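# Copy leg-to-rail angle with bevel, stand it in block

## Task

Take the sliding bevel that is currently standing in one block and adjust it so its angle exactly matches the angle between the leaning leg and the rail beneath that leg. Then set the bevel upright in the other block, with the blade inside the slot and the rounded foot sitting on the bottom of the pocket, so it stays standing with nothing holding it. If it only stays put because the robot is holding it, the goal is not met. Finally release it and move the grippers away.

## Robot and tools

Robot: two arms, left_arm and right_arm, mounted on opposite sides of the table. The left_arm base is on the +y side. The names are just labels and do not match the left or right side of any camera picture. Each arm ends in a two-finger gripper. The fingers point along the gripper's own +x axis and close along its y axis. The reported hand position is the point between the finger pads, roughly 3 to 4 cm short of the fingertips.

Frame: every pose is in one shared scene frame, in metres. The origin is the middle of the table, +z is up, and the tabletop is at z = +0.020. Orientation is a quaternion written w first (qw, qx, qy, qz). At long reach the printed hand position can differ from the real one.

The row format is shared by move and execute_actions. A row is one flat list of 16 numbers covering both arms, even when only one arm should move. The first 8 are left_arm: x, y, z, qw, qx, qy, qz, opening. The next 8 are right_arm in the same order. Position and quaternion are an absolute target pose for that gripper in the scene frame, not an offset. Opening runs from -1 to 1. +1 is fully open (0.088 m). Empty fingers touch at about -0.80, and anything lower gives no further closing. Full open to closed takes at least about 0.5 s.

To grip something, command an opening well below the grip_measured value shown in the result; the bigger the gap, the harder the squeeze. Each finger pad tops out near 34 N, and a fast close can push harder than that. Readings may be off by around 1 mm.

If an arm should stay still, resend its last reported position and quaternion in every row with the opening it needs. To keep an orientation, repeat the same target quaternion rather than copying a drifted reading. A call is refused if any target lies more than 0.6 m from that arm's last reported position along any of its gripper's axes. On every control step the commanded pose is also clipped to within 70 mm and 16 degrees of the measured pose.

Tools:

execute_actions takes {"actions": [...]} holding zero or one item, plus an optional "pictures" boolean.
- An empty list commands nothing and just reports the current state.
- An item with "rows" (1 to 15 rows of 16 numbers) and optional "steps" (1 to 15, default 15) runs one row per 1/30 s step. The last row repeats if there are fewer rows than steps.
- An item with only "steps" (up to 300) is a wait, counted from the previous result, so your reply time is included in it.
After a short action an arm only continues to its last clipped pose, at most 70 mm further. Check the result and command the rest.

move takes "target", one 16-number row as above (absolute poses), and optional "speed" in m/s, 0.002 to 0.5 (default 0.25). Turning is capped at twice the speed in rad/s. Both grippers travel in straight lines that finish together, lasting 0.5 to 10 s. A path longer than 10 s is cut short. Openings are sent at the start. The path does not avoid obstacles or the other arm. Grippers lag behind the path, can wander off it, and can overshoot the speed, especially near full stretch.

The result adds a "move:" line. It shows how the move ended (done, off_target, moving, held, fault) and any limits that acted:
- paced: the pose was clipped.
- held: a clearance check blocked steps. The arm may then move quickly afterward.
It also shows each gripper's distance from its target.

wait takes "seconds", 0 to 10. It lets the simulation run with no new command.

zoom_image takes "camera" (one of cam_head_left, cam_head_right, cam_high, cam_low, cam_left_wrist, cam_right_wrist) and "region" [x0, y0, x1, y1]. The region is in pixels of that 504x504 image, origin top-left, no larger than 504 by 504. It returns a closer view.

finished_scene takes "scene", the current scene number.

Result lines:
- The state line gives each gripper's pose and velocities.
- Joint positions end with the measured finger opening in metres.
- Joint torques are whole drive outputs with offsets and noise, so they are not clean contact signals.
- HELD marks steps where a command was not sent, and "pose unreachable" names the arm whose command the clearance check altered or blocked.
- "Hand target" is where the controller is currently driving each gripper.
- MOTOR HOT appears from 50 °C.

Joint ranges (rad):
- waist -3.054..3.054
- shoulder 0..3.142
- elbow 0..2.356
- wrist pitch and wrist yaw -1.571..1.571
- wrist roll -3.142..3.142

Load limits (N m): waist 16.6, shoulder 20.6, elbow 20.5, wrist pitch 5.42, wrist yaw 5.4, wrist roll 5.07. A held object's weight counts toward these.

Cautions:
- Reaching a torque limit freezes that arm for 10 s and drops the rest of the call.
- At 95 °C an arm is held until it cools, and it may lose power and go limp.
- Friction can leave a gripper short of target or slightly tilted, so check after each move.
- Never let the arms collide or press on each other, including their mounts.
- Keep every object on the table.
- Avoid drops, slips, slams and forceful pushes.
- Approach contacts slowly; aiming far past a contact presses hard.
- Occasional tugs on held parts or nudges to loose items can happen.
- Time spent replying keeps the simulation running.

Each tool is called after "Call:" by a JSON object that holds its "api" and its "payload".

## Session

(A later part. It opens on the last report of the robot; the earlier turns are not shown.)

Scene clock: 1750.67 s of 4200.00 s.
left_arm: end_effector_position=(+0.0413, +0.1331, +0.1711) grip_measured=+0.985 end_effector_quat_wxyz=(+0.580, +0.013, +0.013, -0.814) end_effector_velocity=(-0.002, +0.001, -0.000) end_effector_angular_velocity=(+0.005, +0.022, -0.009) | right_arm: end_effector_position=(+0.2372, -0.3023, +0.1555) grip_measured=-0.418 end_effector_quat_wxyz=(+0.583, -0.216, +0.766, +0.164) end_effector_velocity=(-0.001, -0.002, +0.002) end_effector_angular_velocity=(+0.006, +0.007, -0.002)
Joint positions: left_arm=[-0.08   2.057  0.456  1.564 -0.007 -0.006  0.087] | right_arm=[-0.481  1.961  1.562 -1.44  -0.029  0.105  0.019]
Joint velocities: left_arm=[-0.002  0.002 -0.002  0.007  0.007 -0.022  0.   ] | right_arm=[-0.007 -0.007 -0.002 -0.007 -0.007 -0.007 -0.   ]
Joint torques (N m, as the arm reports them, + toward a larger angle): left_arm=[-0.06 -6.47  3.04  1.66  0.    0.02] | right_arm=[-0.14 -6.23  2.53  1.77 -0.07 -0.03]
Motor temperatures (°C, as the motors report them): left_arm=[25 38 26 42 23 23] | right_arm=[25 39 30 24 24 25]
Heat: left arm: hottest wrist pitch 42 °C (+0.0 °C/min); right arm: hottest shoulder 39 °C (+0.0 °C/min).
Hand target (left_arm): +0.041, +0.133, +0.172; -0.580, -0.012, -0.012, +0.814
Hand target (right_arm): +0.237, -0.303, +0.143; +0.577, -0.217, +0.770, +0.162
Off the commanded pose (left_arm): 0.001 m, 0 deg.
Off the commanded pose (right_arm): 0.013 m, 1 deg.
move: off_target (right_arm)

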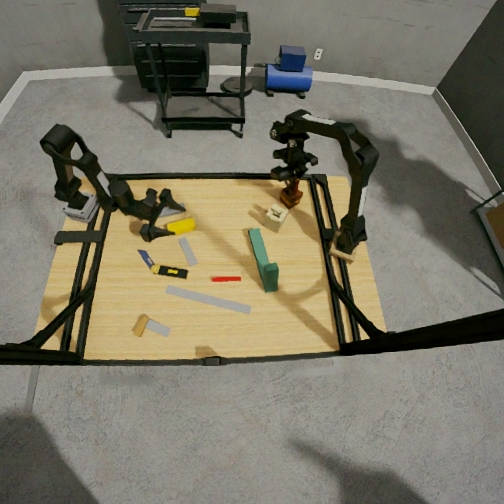

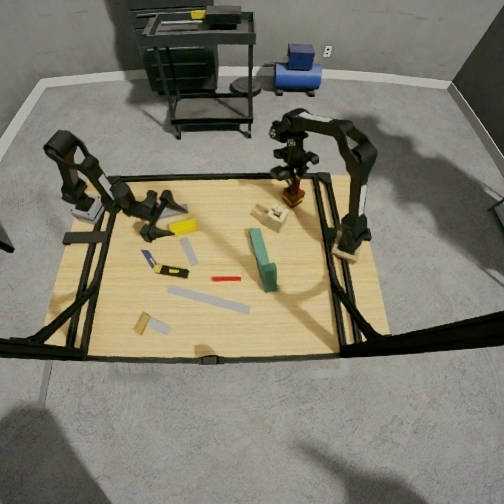

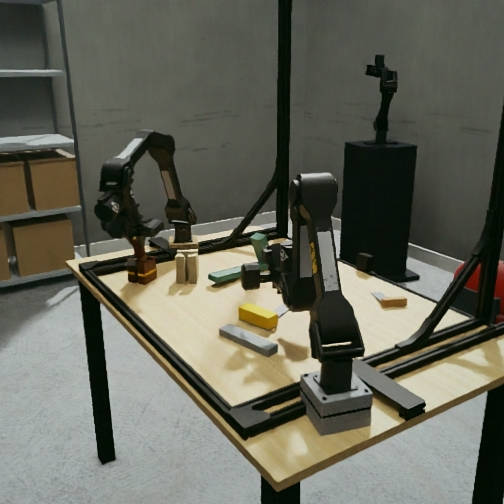

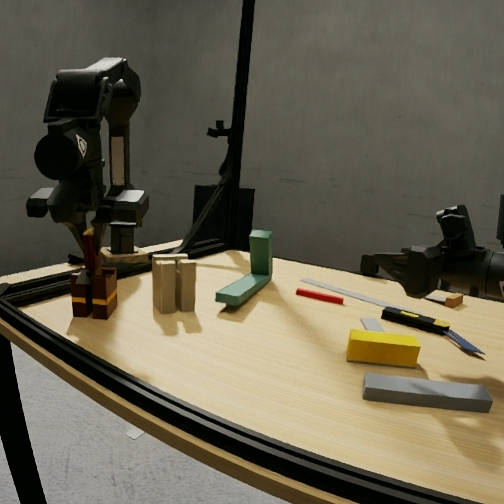

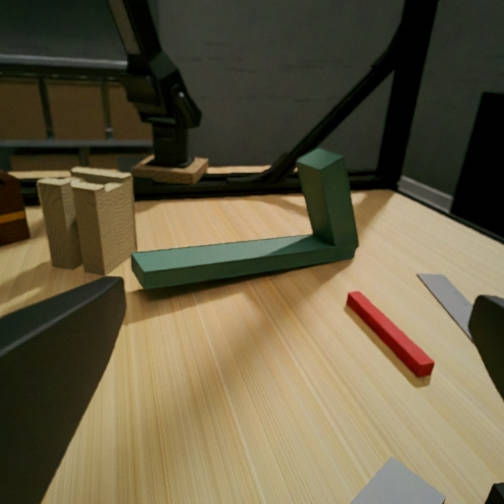

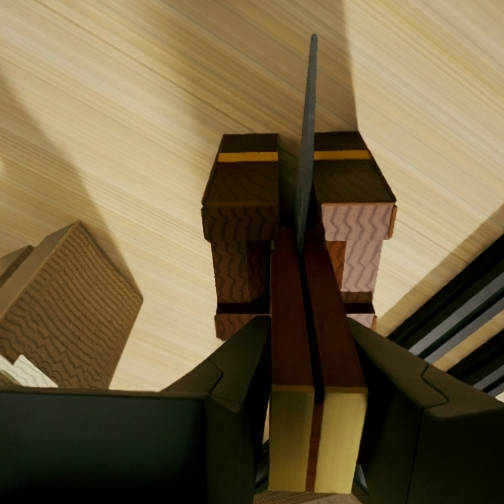

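Call:
{"api": "execute_actions", "payload": {"actions": [{"rows":[[0.0413,0.1329,0.1721,0.580,0.012,0.012,-0.814,1,0.2375,-0.3025,0.1530,0.5790,-0.2167,0.7690,0.1628,-0.62]],"steps":10}]}}

Call:
{"api": "zoom_image", "payload": {"camera": "cam_right_wrist", "region": [190,120,410,340]}}

Call:
{"api": "zoom_image", "payload": {"camera": "cam_low", "region": [40,210,140,330]}}

Scene clock: 1764.33 s of 4200.00 s.
left_arm: end_effector_position=(+0.0413, +0.1332, +0.1710) grip_measured=+0.985 end_effector_quat_wxyz=(+0.580, +0.013, +0.013, -0.814) end_effector_velocity=(-0.002, +0.001, -0.000) end_effector_angular_velocity=(-0.005, -0.006, -0.010) | right_arm: end_effector_position=(+0.2381, -0.3017, +0.1570) grip_measured=-0.418 end_effector_quat_wxyz=(+0.585, -0.215, +0.764, +0.165) end_effector_velocity=(-0.004, -0.003, +0.003) end_effector_angular_velocity=(+0.000, +0.021, +0.017)
Joint positions: left_arm=[-0.08   2.057  0.456  1.563 -0.007 -0.006  0.087] | right_arm=[-0.481  1.959  1.566 -1.439 -0.029  0.105  0.019]
Joint velocities: left_arm=[-0.002  0.002 -0.002  0.007  0.007  0.007  0.   ] | right_arm=[-0.002 -0.007 -0.002 -0.022 -0.007 -0.022 -0.   ]
Joint torques (N m, as the arm reports them, + toward a larger angle): left_arm=[-0.02 -6.47  3.03  1.66  0.01  0.01] | right_arm=[-0.06 -7.13  5.36 -0.33 -0.04  0.  ]
Motor temperatures (°C, as the motors report them): left_arm=[25 38 26 42 23 23] | right_arm=[25 38 29 27 24 25]
Heat: left arm: hottest wrist pitch 42 °C (+0.0 °C/min); right arm: hottest shoulder 38 °C (-1.0 °C/min).
Hand target (left_arm): +0.041, +0.133, +0.172; -0.580, -0.012, -0.012, +0.814
Hand target (right_arm): +0.238, -0.303, +0.153; +0.579, -0.217, +0.769, +0.163
Off the commanded pose (left_arm): 0.001 m, 0 deg.
Off the commanded pose (right_arm): 0.004 m, 1 deg.
Steps of this call (steps 1 to 400: nothing new was sent; steps 401 to 410: all 10 steps of this action). Readings (end_effector_position):
401: left_arm (+0.0413, +0.1332, +0.1710) | right_arm (+0.2378, -0.3020, +0.1556)
402: left_arm (+0.0413, +0.1332, +0.1710) | right_arm (+0.2379, -0.3019, +0.1559)
404: left_arm (+0.0413, +0.1332, +0.1710) | right_arm (+0.2380, -0.3018, +0.1564)
408: left_arm (+0.0413, +0.1332, +0.1710) | right_arm (+0.2381, -0.3017, +0.1569)
410: the state above

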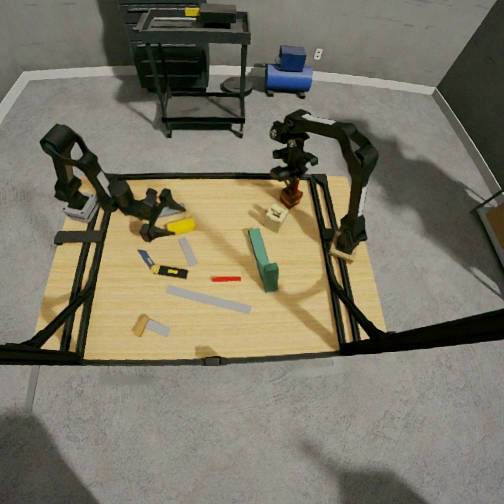

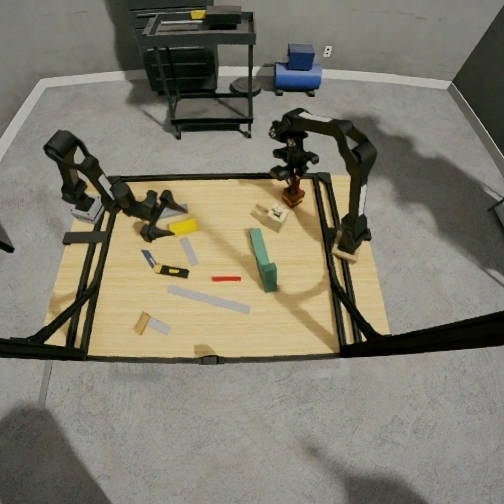

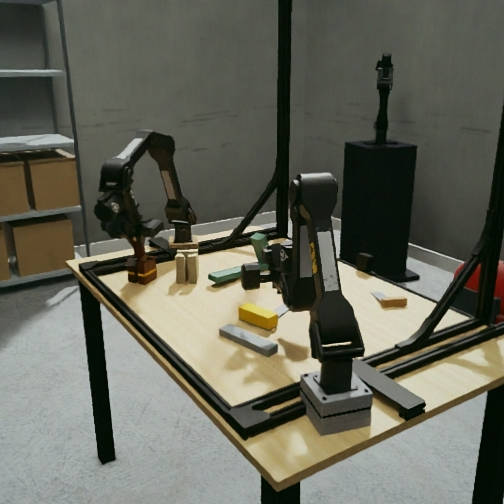

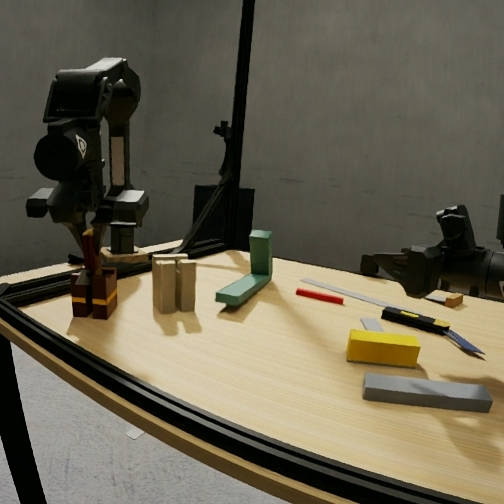

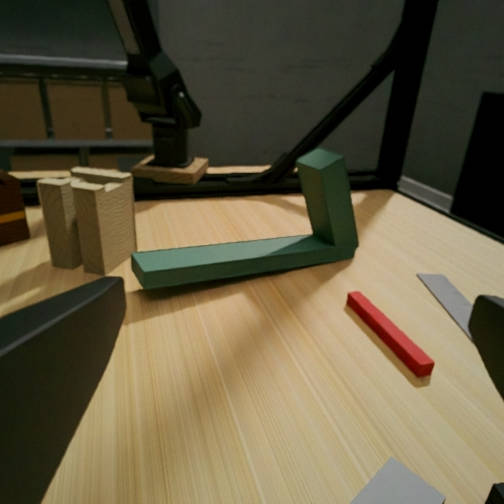

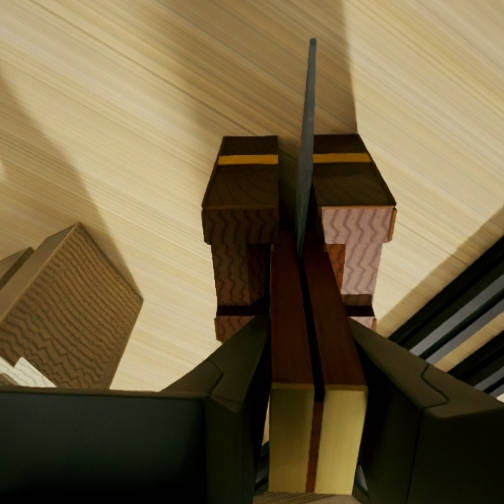

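Region (190, 120, 410, 340) of cam_right_wrist's 504x504 image, scaled by 2.291, with more detail than that image has.

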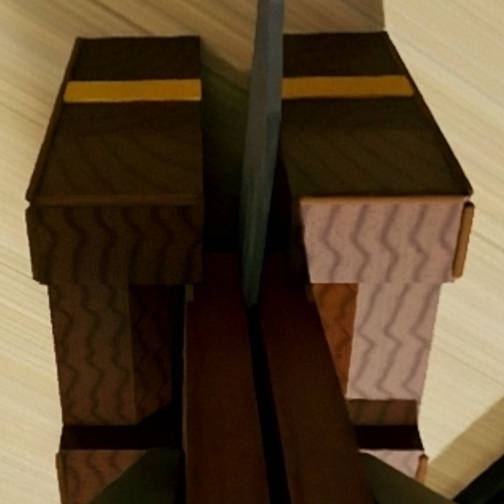

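Region (40, 210, 140, 330) of cam_low's 504x504 image, scaled by 4.200, with more detail than that image has.

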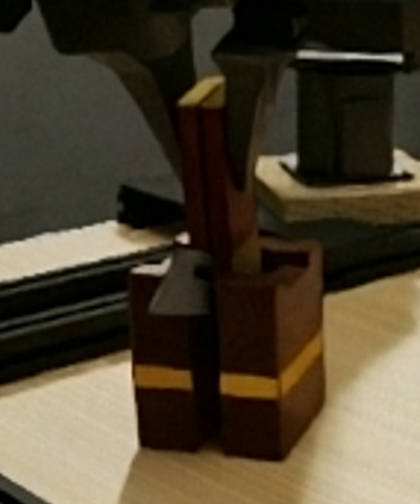

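Call:
{"api": "execute_actions", "payload": {"actions": [{"rows":[[0.0413,0.1329,0.1721,0.580,0.012,0.012,-0.814,1,0.2375,-0.3025,0.1500,0.5790,-0.2167,0.7690,0.1628,-0.62],[0.0413,0.1329,0.1721,0.580,0.012,0.012,-0.814,1,0.2375,-0.3025,0.1500,0.5790,-0.2167,0.7690,0.1628,-0.62],[0.0413,0.1329,0.1721,0.580,0.012,0.012,-0.814,1,0.2375,-0.3025,0.1500,0.5790,-0.2167,0.7690,0.1628,-0.62],[0.0413,0.1329,0.1721,0.580,0.012,0.012,-0.814,1,0.2375,-0.3025,0.1500,0.5790,-0.2167,0.7690,0.1628,-0.62],[0.0413,0.1329,0.1721,0.580,0.012,0.012,-0.814,1,0.2375,-0.3025,0.1500,0.5790,-0.2167,0.7690,0.1628,-0.62],[0.0413,0.1329,0.1721,0.580,0.012,0.012,-0.814,1,0.2375,-0.3025,0.1500,0.5790,-0.2167,0.7690,0.1628,-0.62],[0.0413,0.1329,0.1721,0.580,0.012,0.012,-0.814,1,0.2375,-0.3025,0.1500,0.5790,-0.2167,0.7690,0.1628,-0.55],[0.0413,0.1329,0.1721,0.580,0.012,0.012,-0.814,1,0.2375,-0.3025,0.1500,0.5790,-0.2167,0.7690,0.1628,-0.50],[0.0413,0.1329,0.1721,0.580,0.012,0.012,-0.814,1,0.2375,-0.3025,0.1510,0.5790,-0.2167,0.7690,0.1628,-0.46],[0.0413,0.1329,0.1721,0.580,0.012,0.012,-0.814,1,0.2375,-0.3025,0.1520,0.5790,-0.2167,0.7690,0.1628,-0.43],[0.0413,0.1329,0.1721,0.580,0.012,0.012,-0.814,1,0.2375,-0.3025,0.1530,0.5790,-0.2167,0.7690,0.1628,-0.40],[0.0413,0.1329,0.1721,0.580,0.012,0.012,-0.814,1,0.2375,-0.3025,0.1530,0.5790,-0.2167,0.7690,0.1628,-0.37],[0.0413,0.1329,0.1721,0.580,0.012,0.012,-0.814,1,0.2375,-0.3025,0.1530,0.5790,-0.2167,0.7690,0.1628,-0.33],[0.0413,0.1329,0.1721,0.580,0.012,0.012,-0.814,1,0.2375,-0.3025,0.1530,0.5790,-0.2167,0.7690,0.1628,-0.28],[0.0413,0.1329,0.1721,0.580,0.012,0.012,-0.814,1,0.2375,-0.3025,0.1530,0.5790,-0.2167,0.7690,0.1628,-0.2]],"steps":15}]}}

Scene clock: 1809.23 s of 4200.00 s.
left_arm: end_effector_position=(+0.0414, +0.1331, +0.1710) grip_measured=+0.985 end_effector_quat_wxyz=(+0.580, +0.013, +0.013, -0.814) end_effector_velocity=(-0.002, +0.001, -0.004) end_effector_angular_velocity=(+0.023, -0.000, -0.009) | right_arm: end_effector_position=(+0.2385, -0.3015, +0.1569) grip_measured=-0.350 end_effector_quat_wxyz=(+0.585, -0.215, +0.764, +0.165) end_effector_velocity=(-0.004, +0.002, -0.012) end_effector_angular_velocity=(-0.013, +0.055, +0.004)
Joint positions: left_arm=[-0.08   2.057  0.456  1.563 -0.007 -0.006  0.087] | right_arm=[-0.482  1.961  1.568 -1.441 -0.03   0.105  0.022]
Joint velocities: left_arm=[-0.002 -0.002 -0.002 -0.022  0.007 -0.007  0.   ] | right_arm=[ 0.002  0.042 -0.002 -0.007 -0.022 -0.007  0.071]
Joint torques (N m, as the arm reports them, + toward a larger angle): left_arm=[-0.02 -6.47  3.03  1.68  0.    0.01] | right_arm=[-0.02 -7.6   4.94 -0.26 -0.01  0.  ]
Motor temperatures (°C, as the motors report them): left_arm=[25 38 26 42 23 23] | right_arm=[25 38 30 25 24 25]
Heat: left arm: hottest wrist pitch 42 °C (+0.0 °C/min); right arm: hottest shoulder 38 °C (-1.0 °C/min).
Hand target (left_arm): +0.041, +0.133, +0.172; -0.580, -0.012, -0.012, +0.814
Hand target (right_arm): +0.237, -0.303, +0.153; +0.579, -0.217, +0.769, +0.163
Off the commanded pose (left_arm): 0.001 m, 0 deg.
Off the commanded pose (right_arm): 0.004 m, 1 deg.
Steps of this call (steps 1 to 1332: nothing new was sent; steps 1333 to 1347: all 15 steps of this action). Readings (end_effector_position):
1333: left_arm (+0.0414, +0.1331, +0.1710) | right_arm (+0.2383, -0.3018, +0.1573)
1334: left_arm (+0.0414, +0.1331, +0.1710) | right_arm (+0.2383, -0.3018, +0.1573)
1336: left_arm (+0.0414, +0.1331, +0.1710) | right_arm (+0.2384, -0.3017, +0.1573)
1340: left_arm (+0.0414, +0.1331, +0.1710) | right_arm (+0.2384, -0.3017, +0.1573)
1347: the state above

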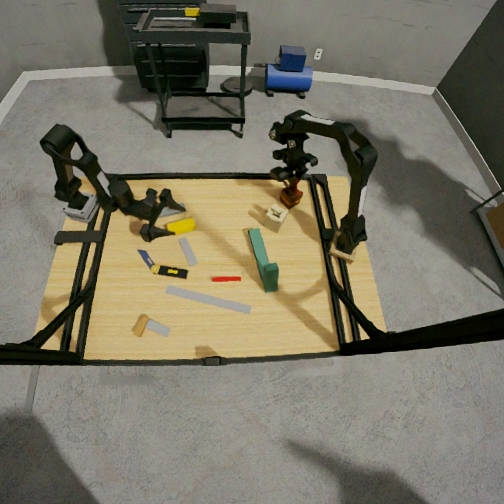

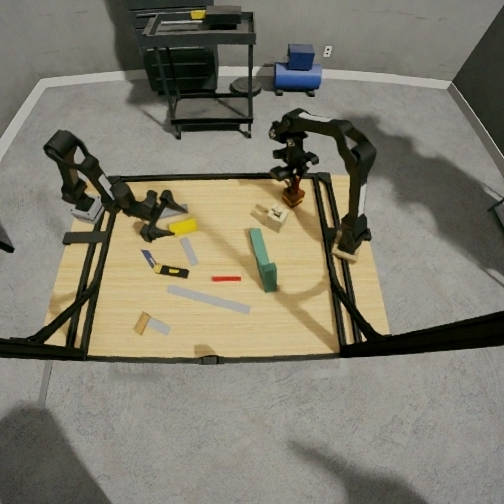

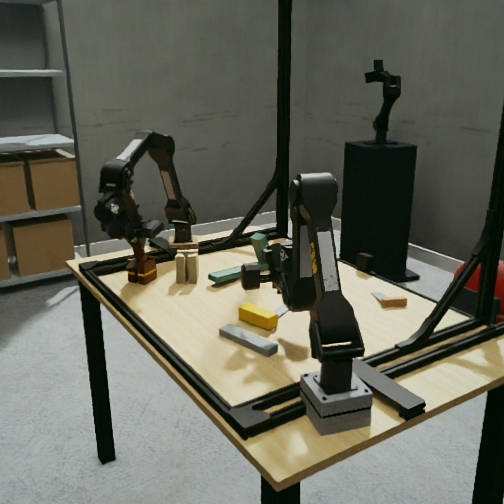

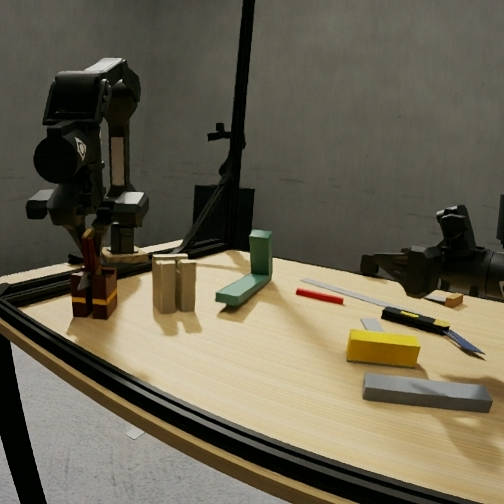

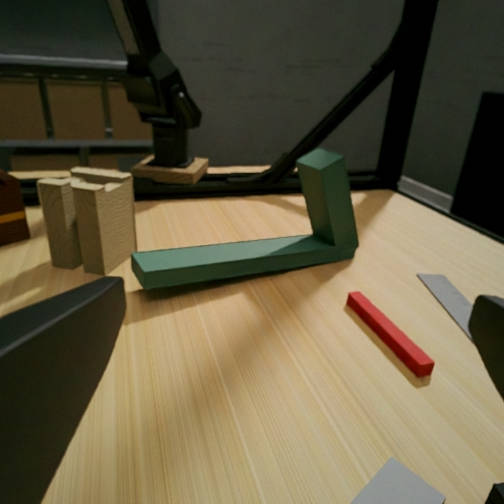

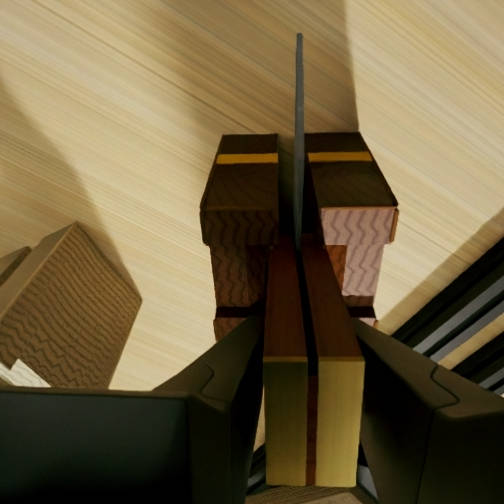

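Call:
{"api": "execute_actions", "payload": {"actions": [{"rows":[[0.0413,0.1329,0.1721,0.580,0.012,0.012,-0.814,1,0.2375,-0.3025,0.1530,0.5790,-0.2167,0.7690,0.1628,-0.1]],"steps":15}]}}

Call:
{"api": "zoom_image", "payload": {"camera": "cam_low", "region": [40,210,140,330]}}

Scene clock: 1814.80 s of 4200.00 s.
left_arm: end_effector_position=(+0.0414, +0.1331, +0.1710) grip_measured=+0.985 end_effector_quat_wxyz=(+0.580, +0.013, +0.013, -0.814) end_effector_velocity=(+0.000, +0.001, -0.001) end_effector_angular_velocity=(+0.009, +0.004, +0.015) | right_arm: end_effector_position=(+0.2385, -0.3015, +0.1564) grip_measured=-0.101 end_effector_quat_wxyz=(+0.584, -0.215, +0.765, +0.165) end_effector_velocity=(-0.003, -0.001, -0.000) end_effector_angular_velocity=(+0.014, +0.026, +0.008)
Joint positions: left_arm=[-0.08   2.057  0.456  1.563 -0.007 -0.006  0.087] | right_arm=[-0.482  1.963  1.568 -1.441 -0.03   0.105  0.034]
Joint velocities: left_arm=[-0.007 -0.002 -0.002 -0.007 -0.022 -0.007 -0.   ] | right_arm=[-0.007 -0.002 -0.007 -0.007 -0.022 -0.022  0.   ]
Joint torques (N m, as the arm reports them, + toward a larger angle): left_arm=[-0.05 -6.45  3.02  1.68 -0.01  0.01] | right_arm=[ 0.   -7.61  5.06 -0.36 -0.03  0.  ]
Motor temperatures (°C, as the motors report them): left_arm=[25 38 26 42 23 23] | right_arm=[25 38 30 24 24 25]
Heat: left arm: hottest wrist pitch 42 °C (+0.0 °C/min); right arm: hottest shoulder 38 °C (+0.0 °C/min).
Hand target (left_arm): +0.041, +0.133, +0.172; -0.580, -0.012, -0.012, +0.814
Hand target (right_arm): +0.238, -0.302, +0.153; +0.579, -0.217, +0.769, +0.163
Off the commanded pose (left_arm): 0.001 m, 0 deg.
Off the commanded pose (right_arm): 0.004 m, 1 deg.
Steps of this call (steps 1 to 90: nothing new was sent; then 2.07 s passed at rest; steps 91 to 105: all 15 steps of this action). Readings (end_effector_position):
91: left_arm (+0.0414, +0.1331, +0.1710) | right_arm (+0.2385, -0.3015, +0.1565)
92: left_arm (+0.0414, +0.1331, +0.1710) | right_arm (+0.2385, -0.3015, +0.1565)
94: left_arm (+0.0414, +0.1331, +0.1710) | right_arm (+0.2385, -0.3015, +0.1564)
98: left_arm (+0.0414, +0.1331, +0.1710) | right_arm (+0.2385, -0.3015, +0.1564)
105: the state above

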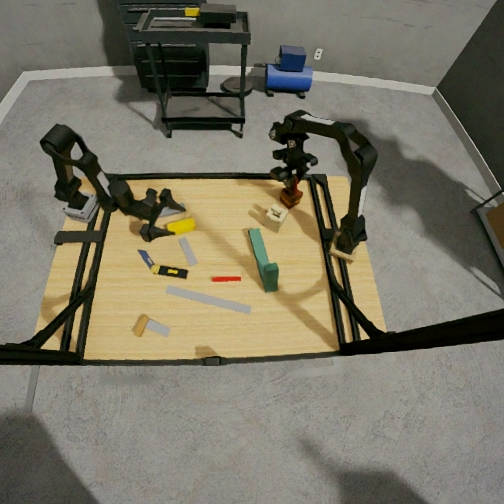

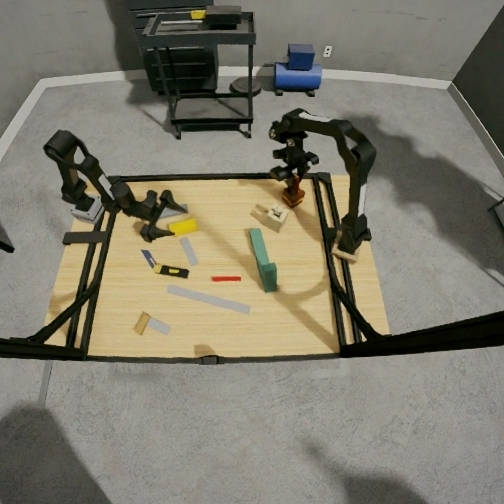

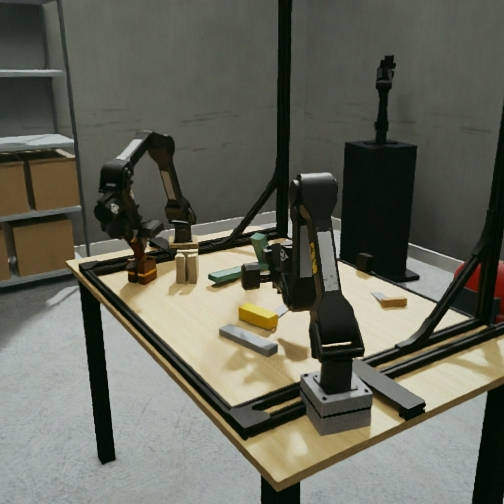

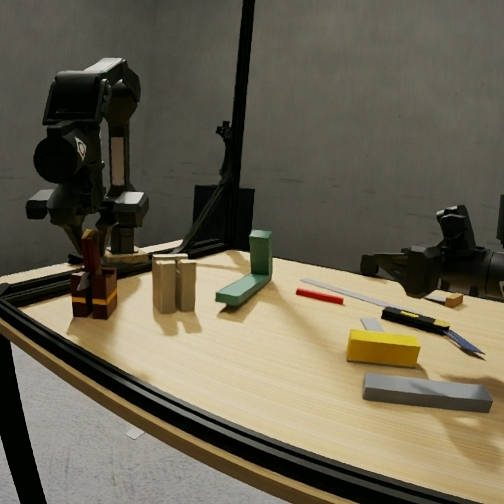

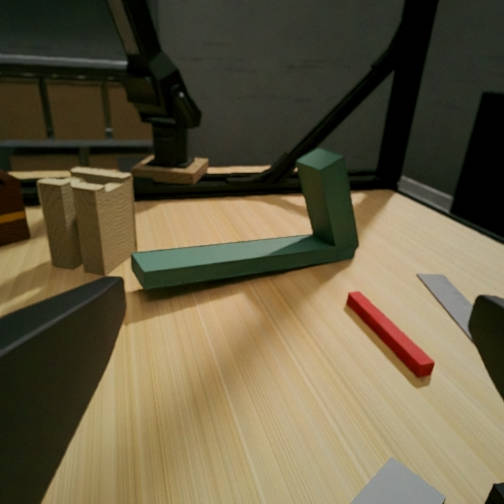

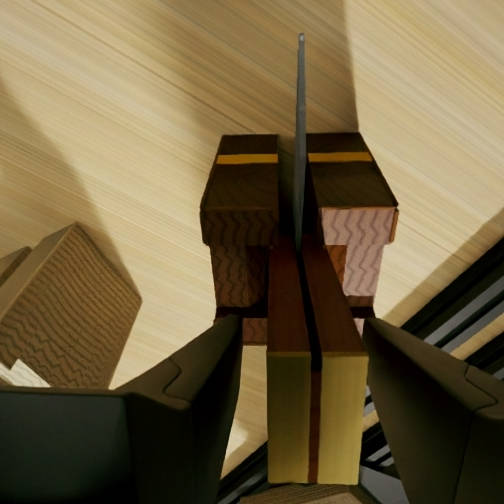

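Region (40, 210, 140, 330) of cam_low's 504x504 image, scaled by 4.200, with more detail than that image has.

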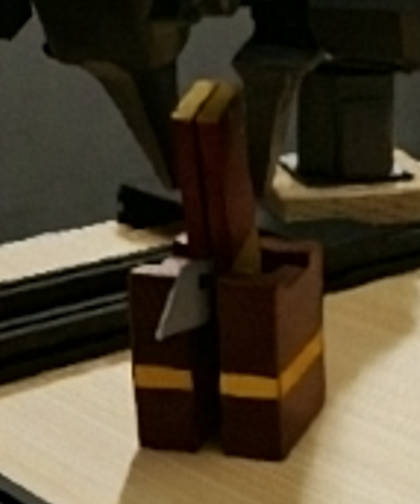

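Call:
{"api": "move", "payload": {"target": [0.0413,0.1329,0.1721,0.580,0.012,0.012,-0.814,1,0.2375,-0.3025,0.200,0.5900,-0.2150,0.7610,0.1660,0.1], "speed": 0.03}}

Call:
{"api": "zoom_image", "payload": {"camera": "cam_low", "region": [40,200,150,330]}}

Call:
{"api": "zoom_image", "payload": {"camera": "cam_right_wrist", "region": [180,60,420,400]}}

Scene clock: 1835.27 s of 4200.00 s.
left_arm: end_effector_position=(+0.0415, +0.1331, +0.1710) grip_measured=+0.985 end_effector_quat_wxyz=(+0.580, +0.013, +0.013, -0.814) end_effector_velocity=(+0.002, -0.001, +0.000) end_effector_angular_velocity=(+0.005, +0.006, +0.010) | right_arm: end_effector_position=(+0.2365, -0.3032, +0.1926) grip_measured=+0.100 end_effector_quat_wxyz=(+0.589, -0.214, +0.761, +0.167) end_effector_velocity=(-0.003, +0.001, +0.001) end_effector_angular_velocity=(+0.014, +0.020, -0.001)
Joint positions: left_arm=[-0.08   2.057  0.456  1.563 -0.007 -0.006  0.087] | right_arm=[-0.482  1.928  1.668 -1.561 -0.029  0.105  0.044]
Joint velocities: left_arm=[ 0.002 -0.002  0.002 -0.007 -0.007 -0.007  0.   ] | right_arm=[-0.002 -0.002 -0.002 -0.007 -0.022 -0.007 -0.   ]
Joint torques (N m, as the arm reports them, + toward a larger angle): left_arm=[-0.04 -6.47  3.04  1.69 -0.01  0.02] | right_arm=[  0.12 -10.46   7.05  -0.42   0.08   0.07]
Motor temperatures (°C, as the motors report them): left_arm=[25 38 26 42 23 23] | right_arm=[25 39 30 24 24 25]
Heat: left arm: hottest wrist pitch 42 °C (+0.0 °C/min); right arm: hottest shoulder 39 °C (+1.0 °C/min).
Hand target (left_arm): +0.041, +0.133, +0.172; -0.580, -0.012, -0.012, +0.814
Hand target (right_arm): +0.237, -0.303, +0.200; +0.599, -0.212, +0.754, +0.169
Off the commanded pose (left_arm): 0.001 m, 0 deg.
Off the commanded pose (right_arm): 0.008 m, 0 deg.
joint sent to its limit (right arm) — the command would take joint 4 (wrist pitch) past its lower limit, so that joint was sent only as far as its limit.
After step 90, 15.70 s passed at rest.
move: done

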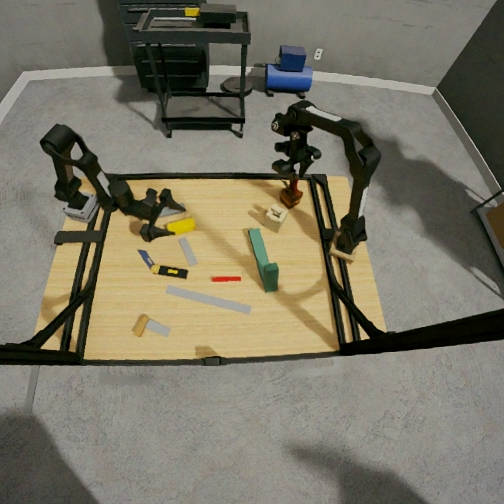

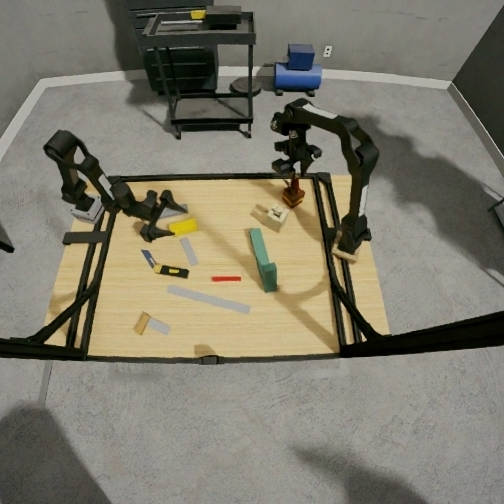

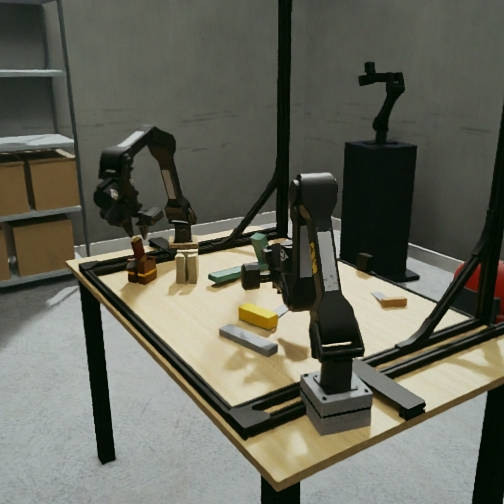

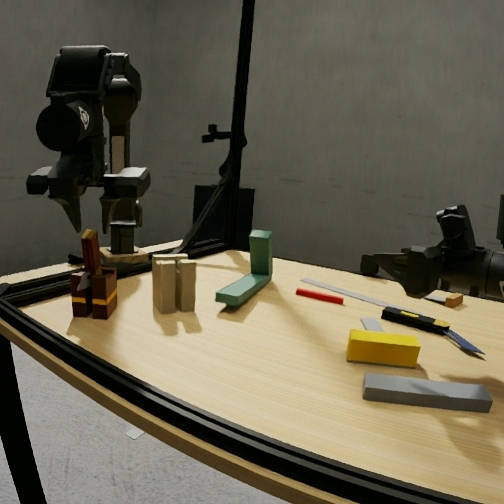

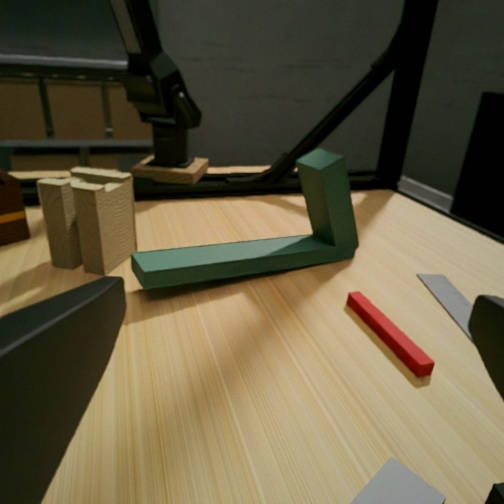

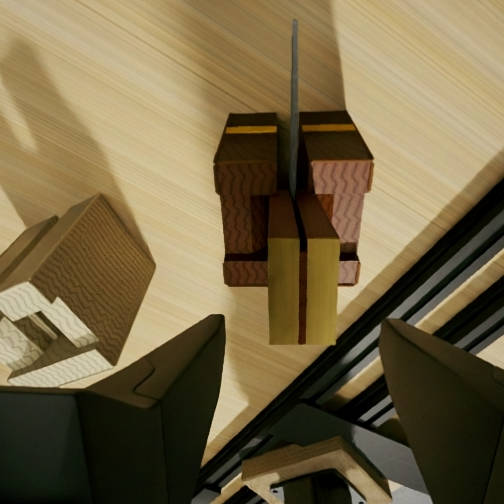

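Region (40, 200, 150, 330) of cam_low's 504x504 image, scaled by 3.877, with more detail than that image has; it fills the left 426 columns of this view, and the rest is white.

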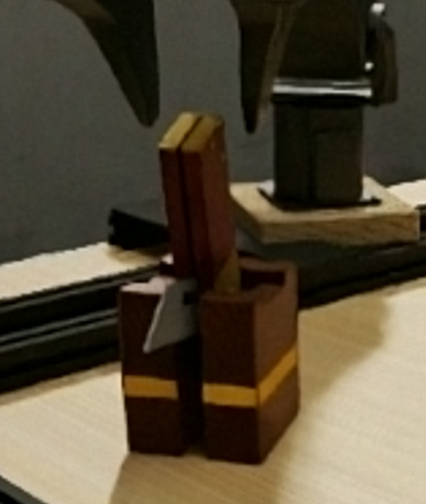

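Region (180, 60, 420, 400) of cam_right_wrist's 504x504 image, scaled by 1.482, with more detail than that image has; it fills the left 356 columns of this view, and the rest is white.

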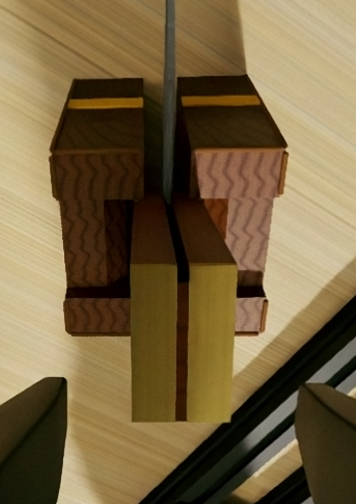

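Call:
{"api": "move", "payload": {"target": [0.0413,0.1329,0.1721,0.580,0.012,0.012,-0.814,1,0.2375,-0.3025,0.153,0.6315,-0.2048,0.7264,0.1781,0.1], "speed": 0.03}}

Call:
{"api": "zoom_image", "payload": {"camera": "cam_low", "region": [40,200,150,330]}}

Scene clock: 1957.40 s of 4200.00 s.
left_arm: end_effector_position=(+0.0415, +0.1331, +0.1710) grip_measured=+0.985 end_effector_quat_wxyz=(+0.580, +0.013, +0.013, -0.814) end_effector_velocity=(+0.003, +0.001, -0.003) end_effector_angular_velocity=(+0.014, +0.003, +0.010) | right_arm: end_effector_position=(+0.2392, -0.3021, +0.1504) grip_measured=+0.100 end_effector_quat_wxyz=(+0.627, -0.205, +0.730, +0.177) end_effector_velocity=(-0.001, -0.001, -0.001) end_effector_angular_velocity=(+0.006, +0.002, -0.011)
Joint positions: left_arm=[-0.08   2.057  0.456  1.563 -0.007 -0.006  0.087] | right_arm=[-0.479  1.872  1.441 -1.29  -0.019  0.11   0.044]
Joint velocities: left_arm=[ 0.002 -0.002 -0.007 -0.007 -0.007 -0.007  0.   ] | right_arm=[-0.002 -0.007 -0.012  0.007 -0.007  0.007  0.   ]
Joint torques (N m, as the arm reports them, + toward a larger angle): left_arm=[-0.06 -6.48  3.03  1.68  0.01  0.01] | right_arm=[  0.34 -10.14   4.66   0.04   0.07   0.11]
Motor temperatures (°C, as the motors report them): left_arm=[25 38 26 42 23 23] | right_arm=[25 46 33 24 24 25]
Heat: left arm: hottest wrist pitch 42 °C (+0.0 °C/min); right arm: hottest shoulder 46 °C (+2.0 °C/min).
Hand target (left_arm): +0.041, +0.133, +0.172; -0.580, -0.012, -0.012, +0.814
Hand target (right_arm): +0.237, -0.303, +0.153; +0.631, -0.205, +0.727, +0.178
Off the commanded pose (left_arm): 0.001 m, 0 deg.
Off the commanded pose (right_arm): 0.003 m, 1 deg.
After step 90, 117.00 s passed at rest.
move: done

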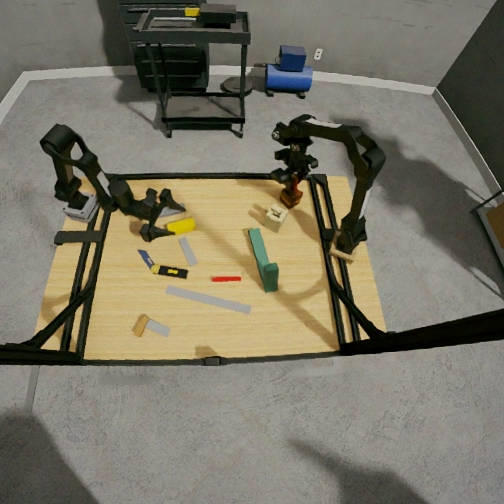

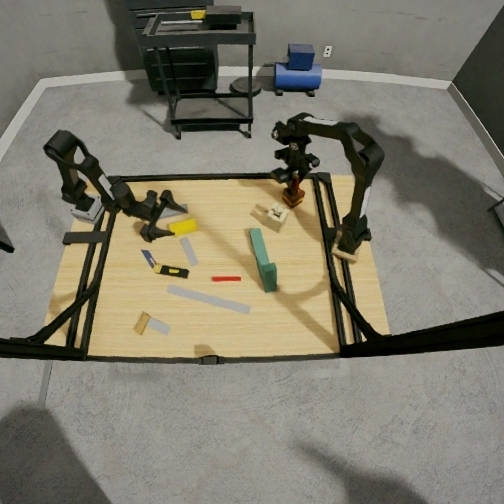

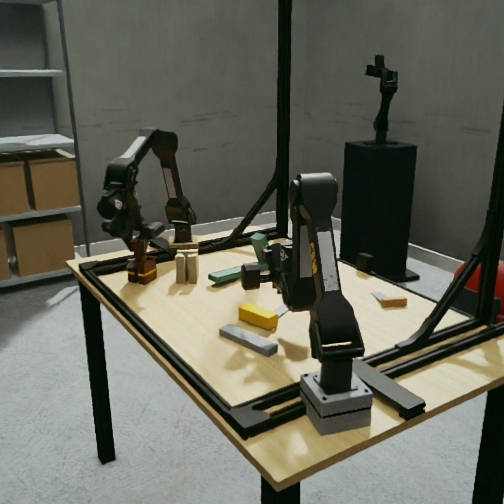

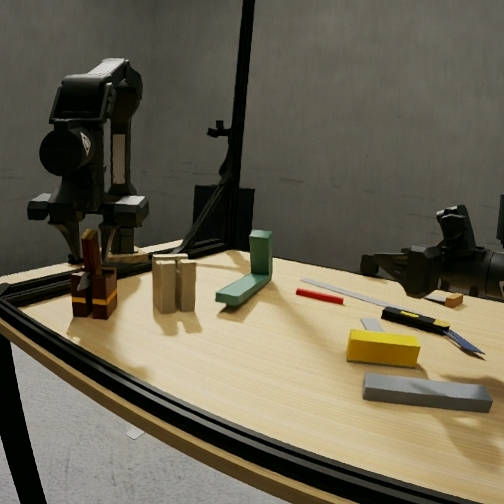

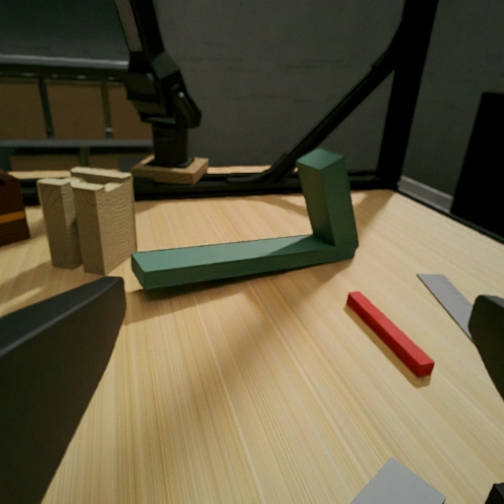

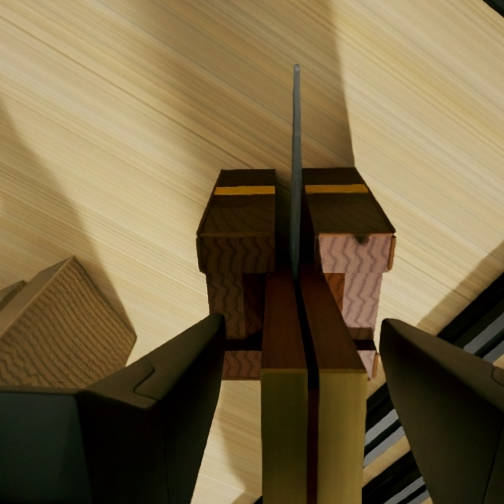

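Region (40, 200, 150, 330) of cam_low's 504x504 image, scaled by 3.877, with more detail than that image has; it fills the left 426 columns of this view, and the rest is white.

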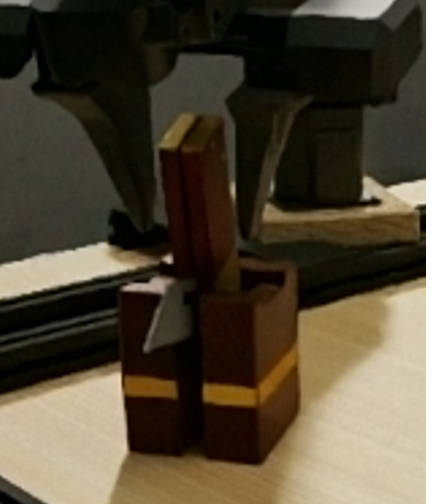

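Call:
{"api": "move", "payload": {"target": [0.0413,0.1329,0.1721,0.580,0.012,0.012,-0.814,1,0.2365,-0.3030,0.161,0.6315,-0.2048,0.7264,0.1781,-0.25], "speed": 0.02}}

Scene clock: 1964.60 s of 4200.00 s.
left_arm: end_effector_position=(+0.0414, +0.1330, +0.1711) grip_measured=+0.985 end_effector_quat_wxyz=(+0.580, +0.013, +0.013, -0.814) end_effector_velocity=(-0.002, +0.001, -0.001) end_effector_angular_velocity=(+0.005, -0.009, -0.010) | right_arm: end_effector_position=(+0.2351, -0.3050, +0.1540) grip_measured=-0.250 end_effector_quat_wxyz=(+0.623, -0.206, +0.734, +0.176) end_effector_velocity=(+0.000, -0.007, +0.002) end_effector_angular_velocity=(-0.027, +0.001, +0.003)
Joint positions: left_arm=[-0.08   2.057  0.457  1.563 -0.007 -0.006  0.087] | right_arm=[-0.479  1.861  1.44  -1.312 -0.019  0.111  0.027]
Joint velocities: left_arm=[-0.002 -0.002 -0.002 -0.007  0.007  0.007 -0.   ] | right_arm=[-0.007 -0.002  0.002 -0.022  0.022 -0.007 -0.   ]
Joint torques (N m, as the arm reports them, + toward a larger angle): left_arm=[-0.07 -6.45  3.04  1.68  0.01  0.01] | right_arm=[ 0.34 -9.96  7.17 -0.26  0.08  0.11]
Motor temperatures (°C, as the motors report them): left_arm=[25 38 26 42 23 23] | right_arm=[25 46 32 24 24 25]
Heat: left arm: hottest wrist pitch 42 °C (+0.0 °C/min); right arm: hottest shoulder 46 °C (+1.0 °C/min).
Hand target (left_arm): +0.041, +0.133, +0.172; -0.580, -0.012, -0.012, +0.814
Hand target (right_arm): +0.236, -0.303, +0.161; +0.631, -0.205, +0.726, +0.178
Off the commanded pose (left_arm): 0.001 m, 0 deg.
Off the commanded pose (right_arm): 0.007 m, 1 deg.
After step 90, 3.40 s passed at rest.
move: done

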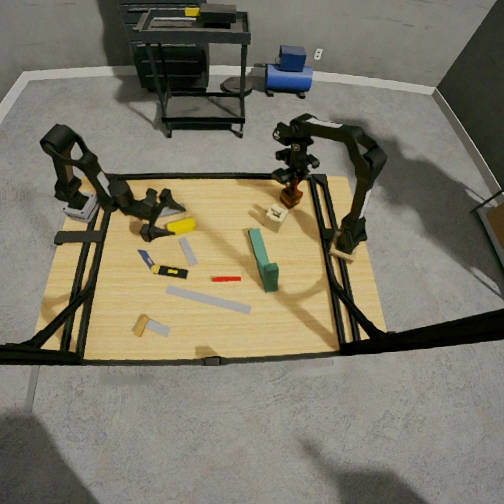

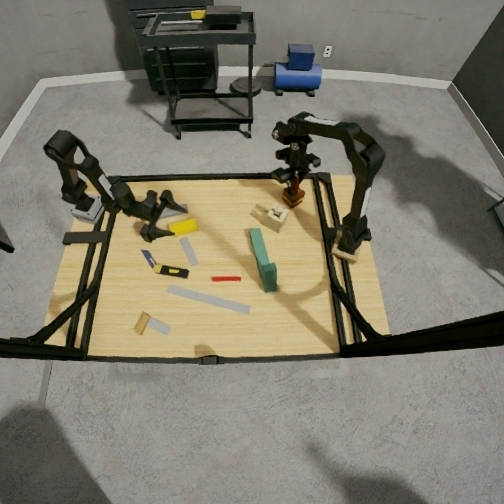

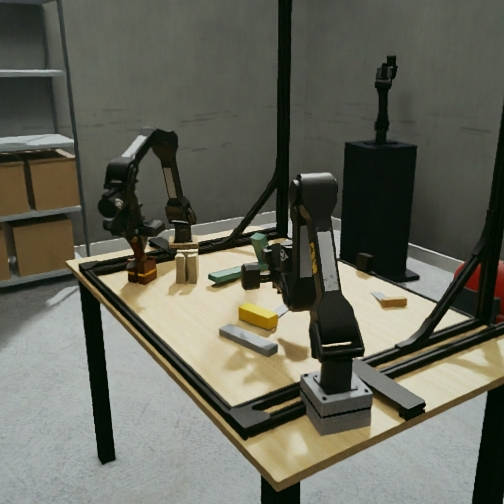

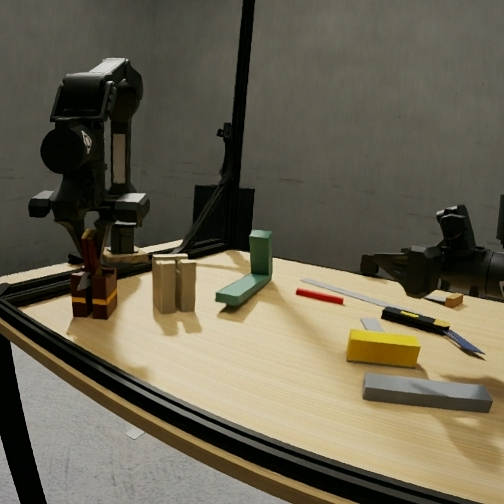

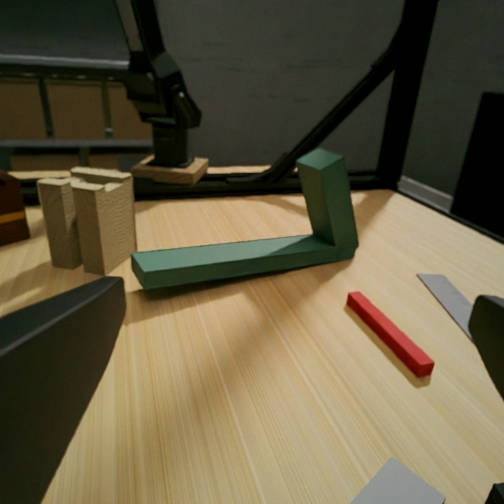

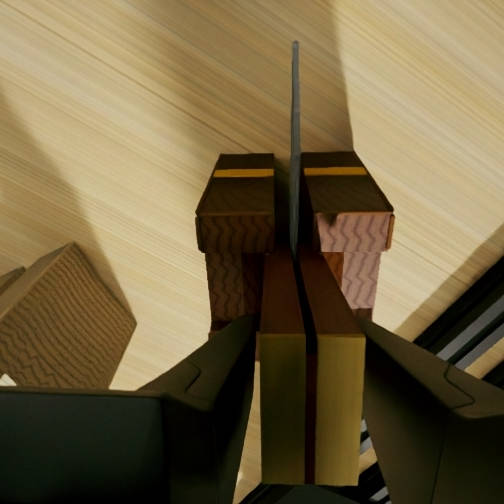

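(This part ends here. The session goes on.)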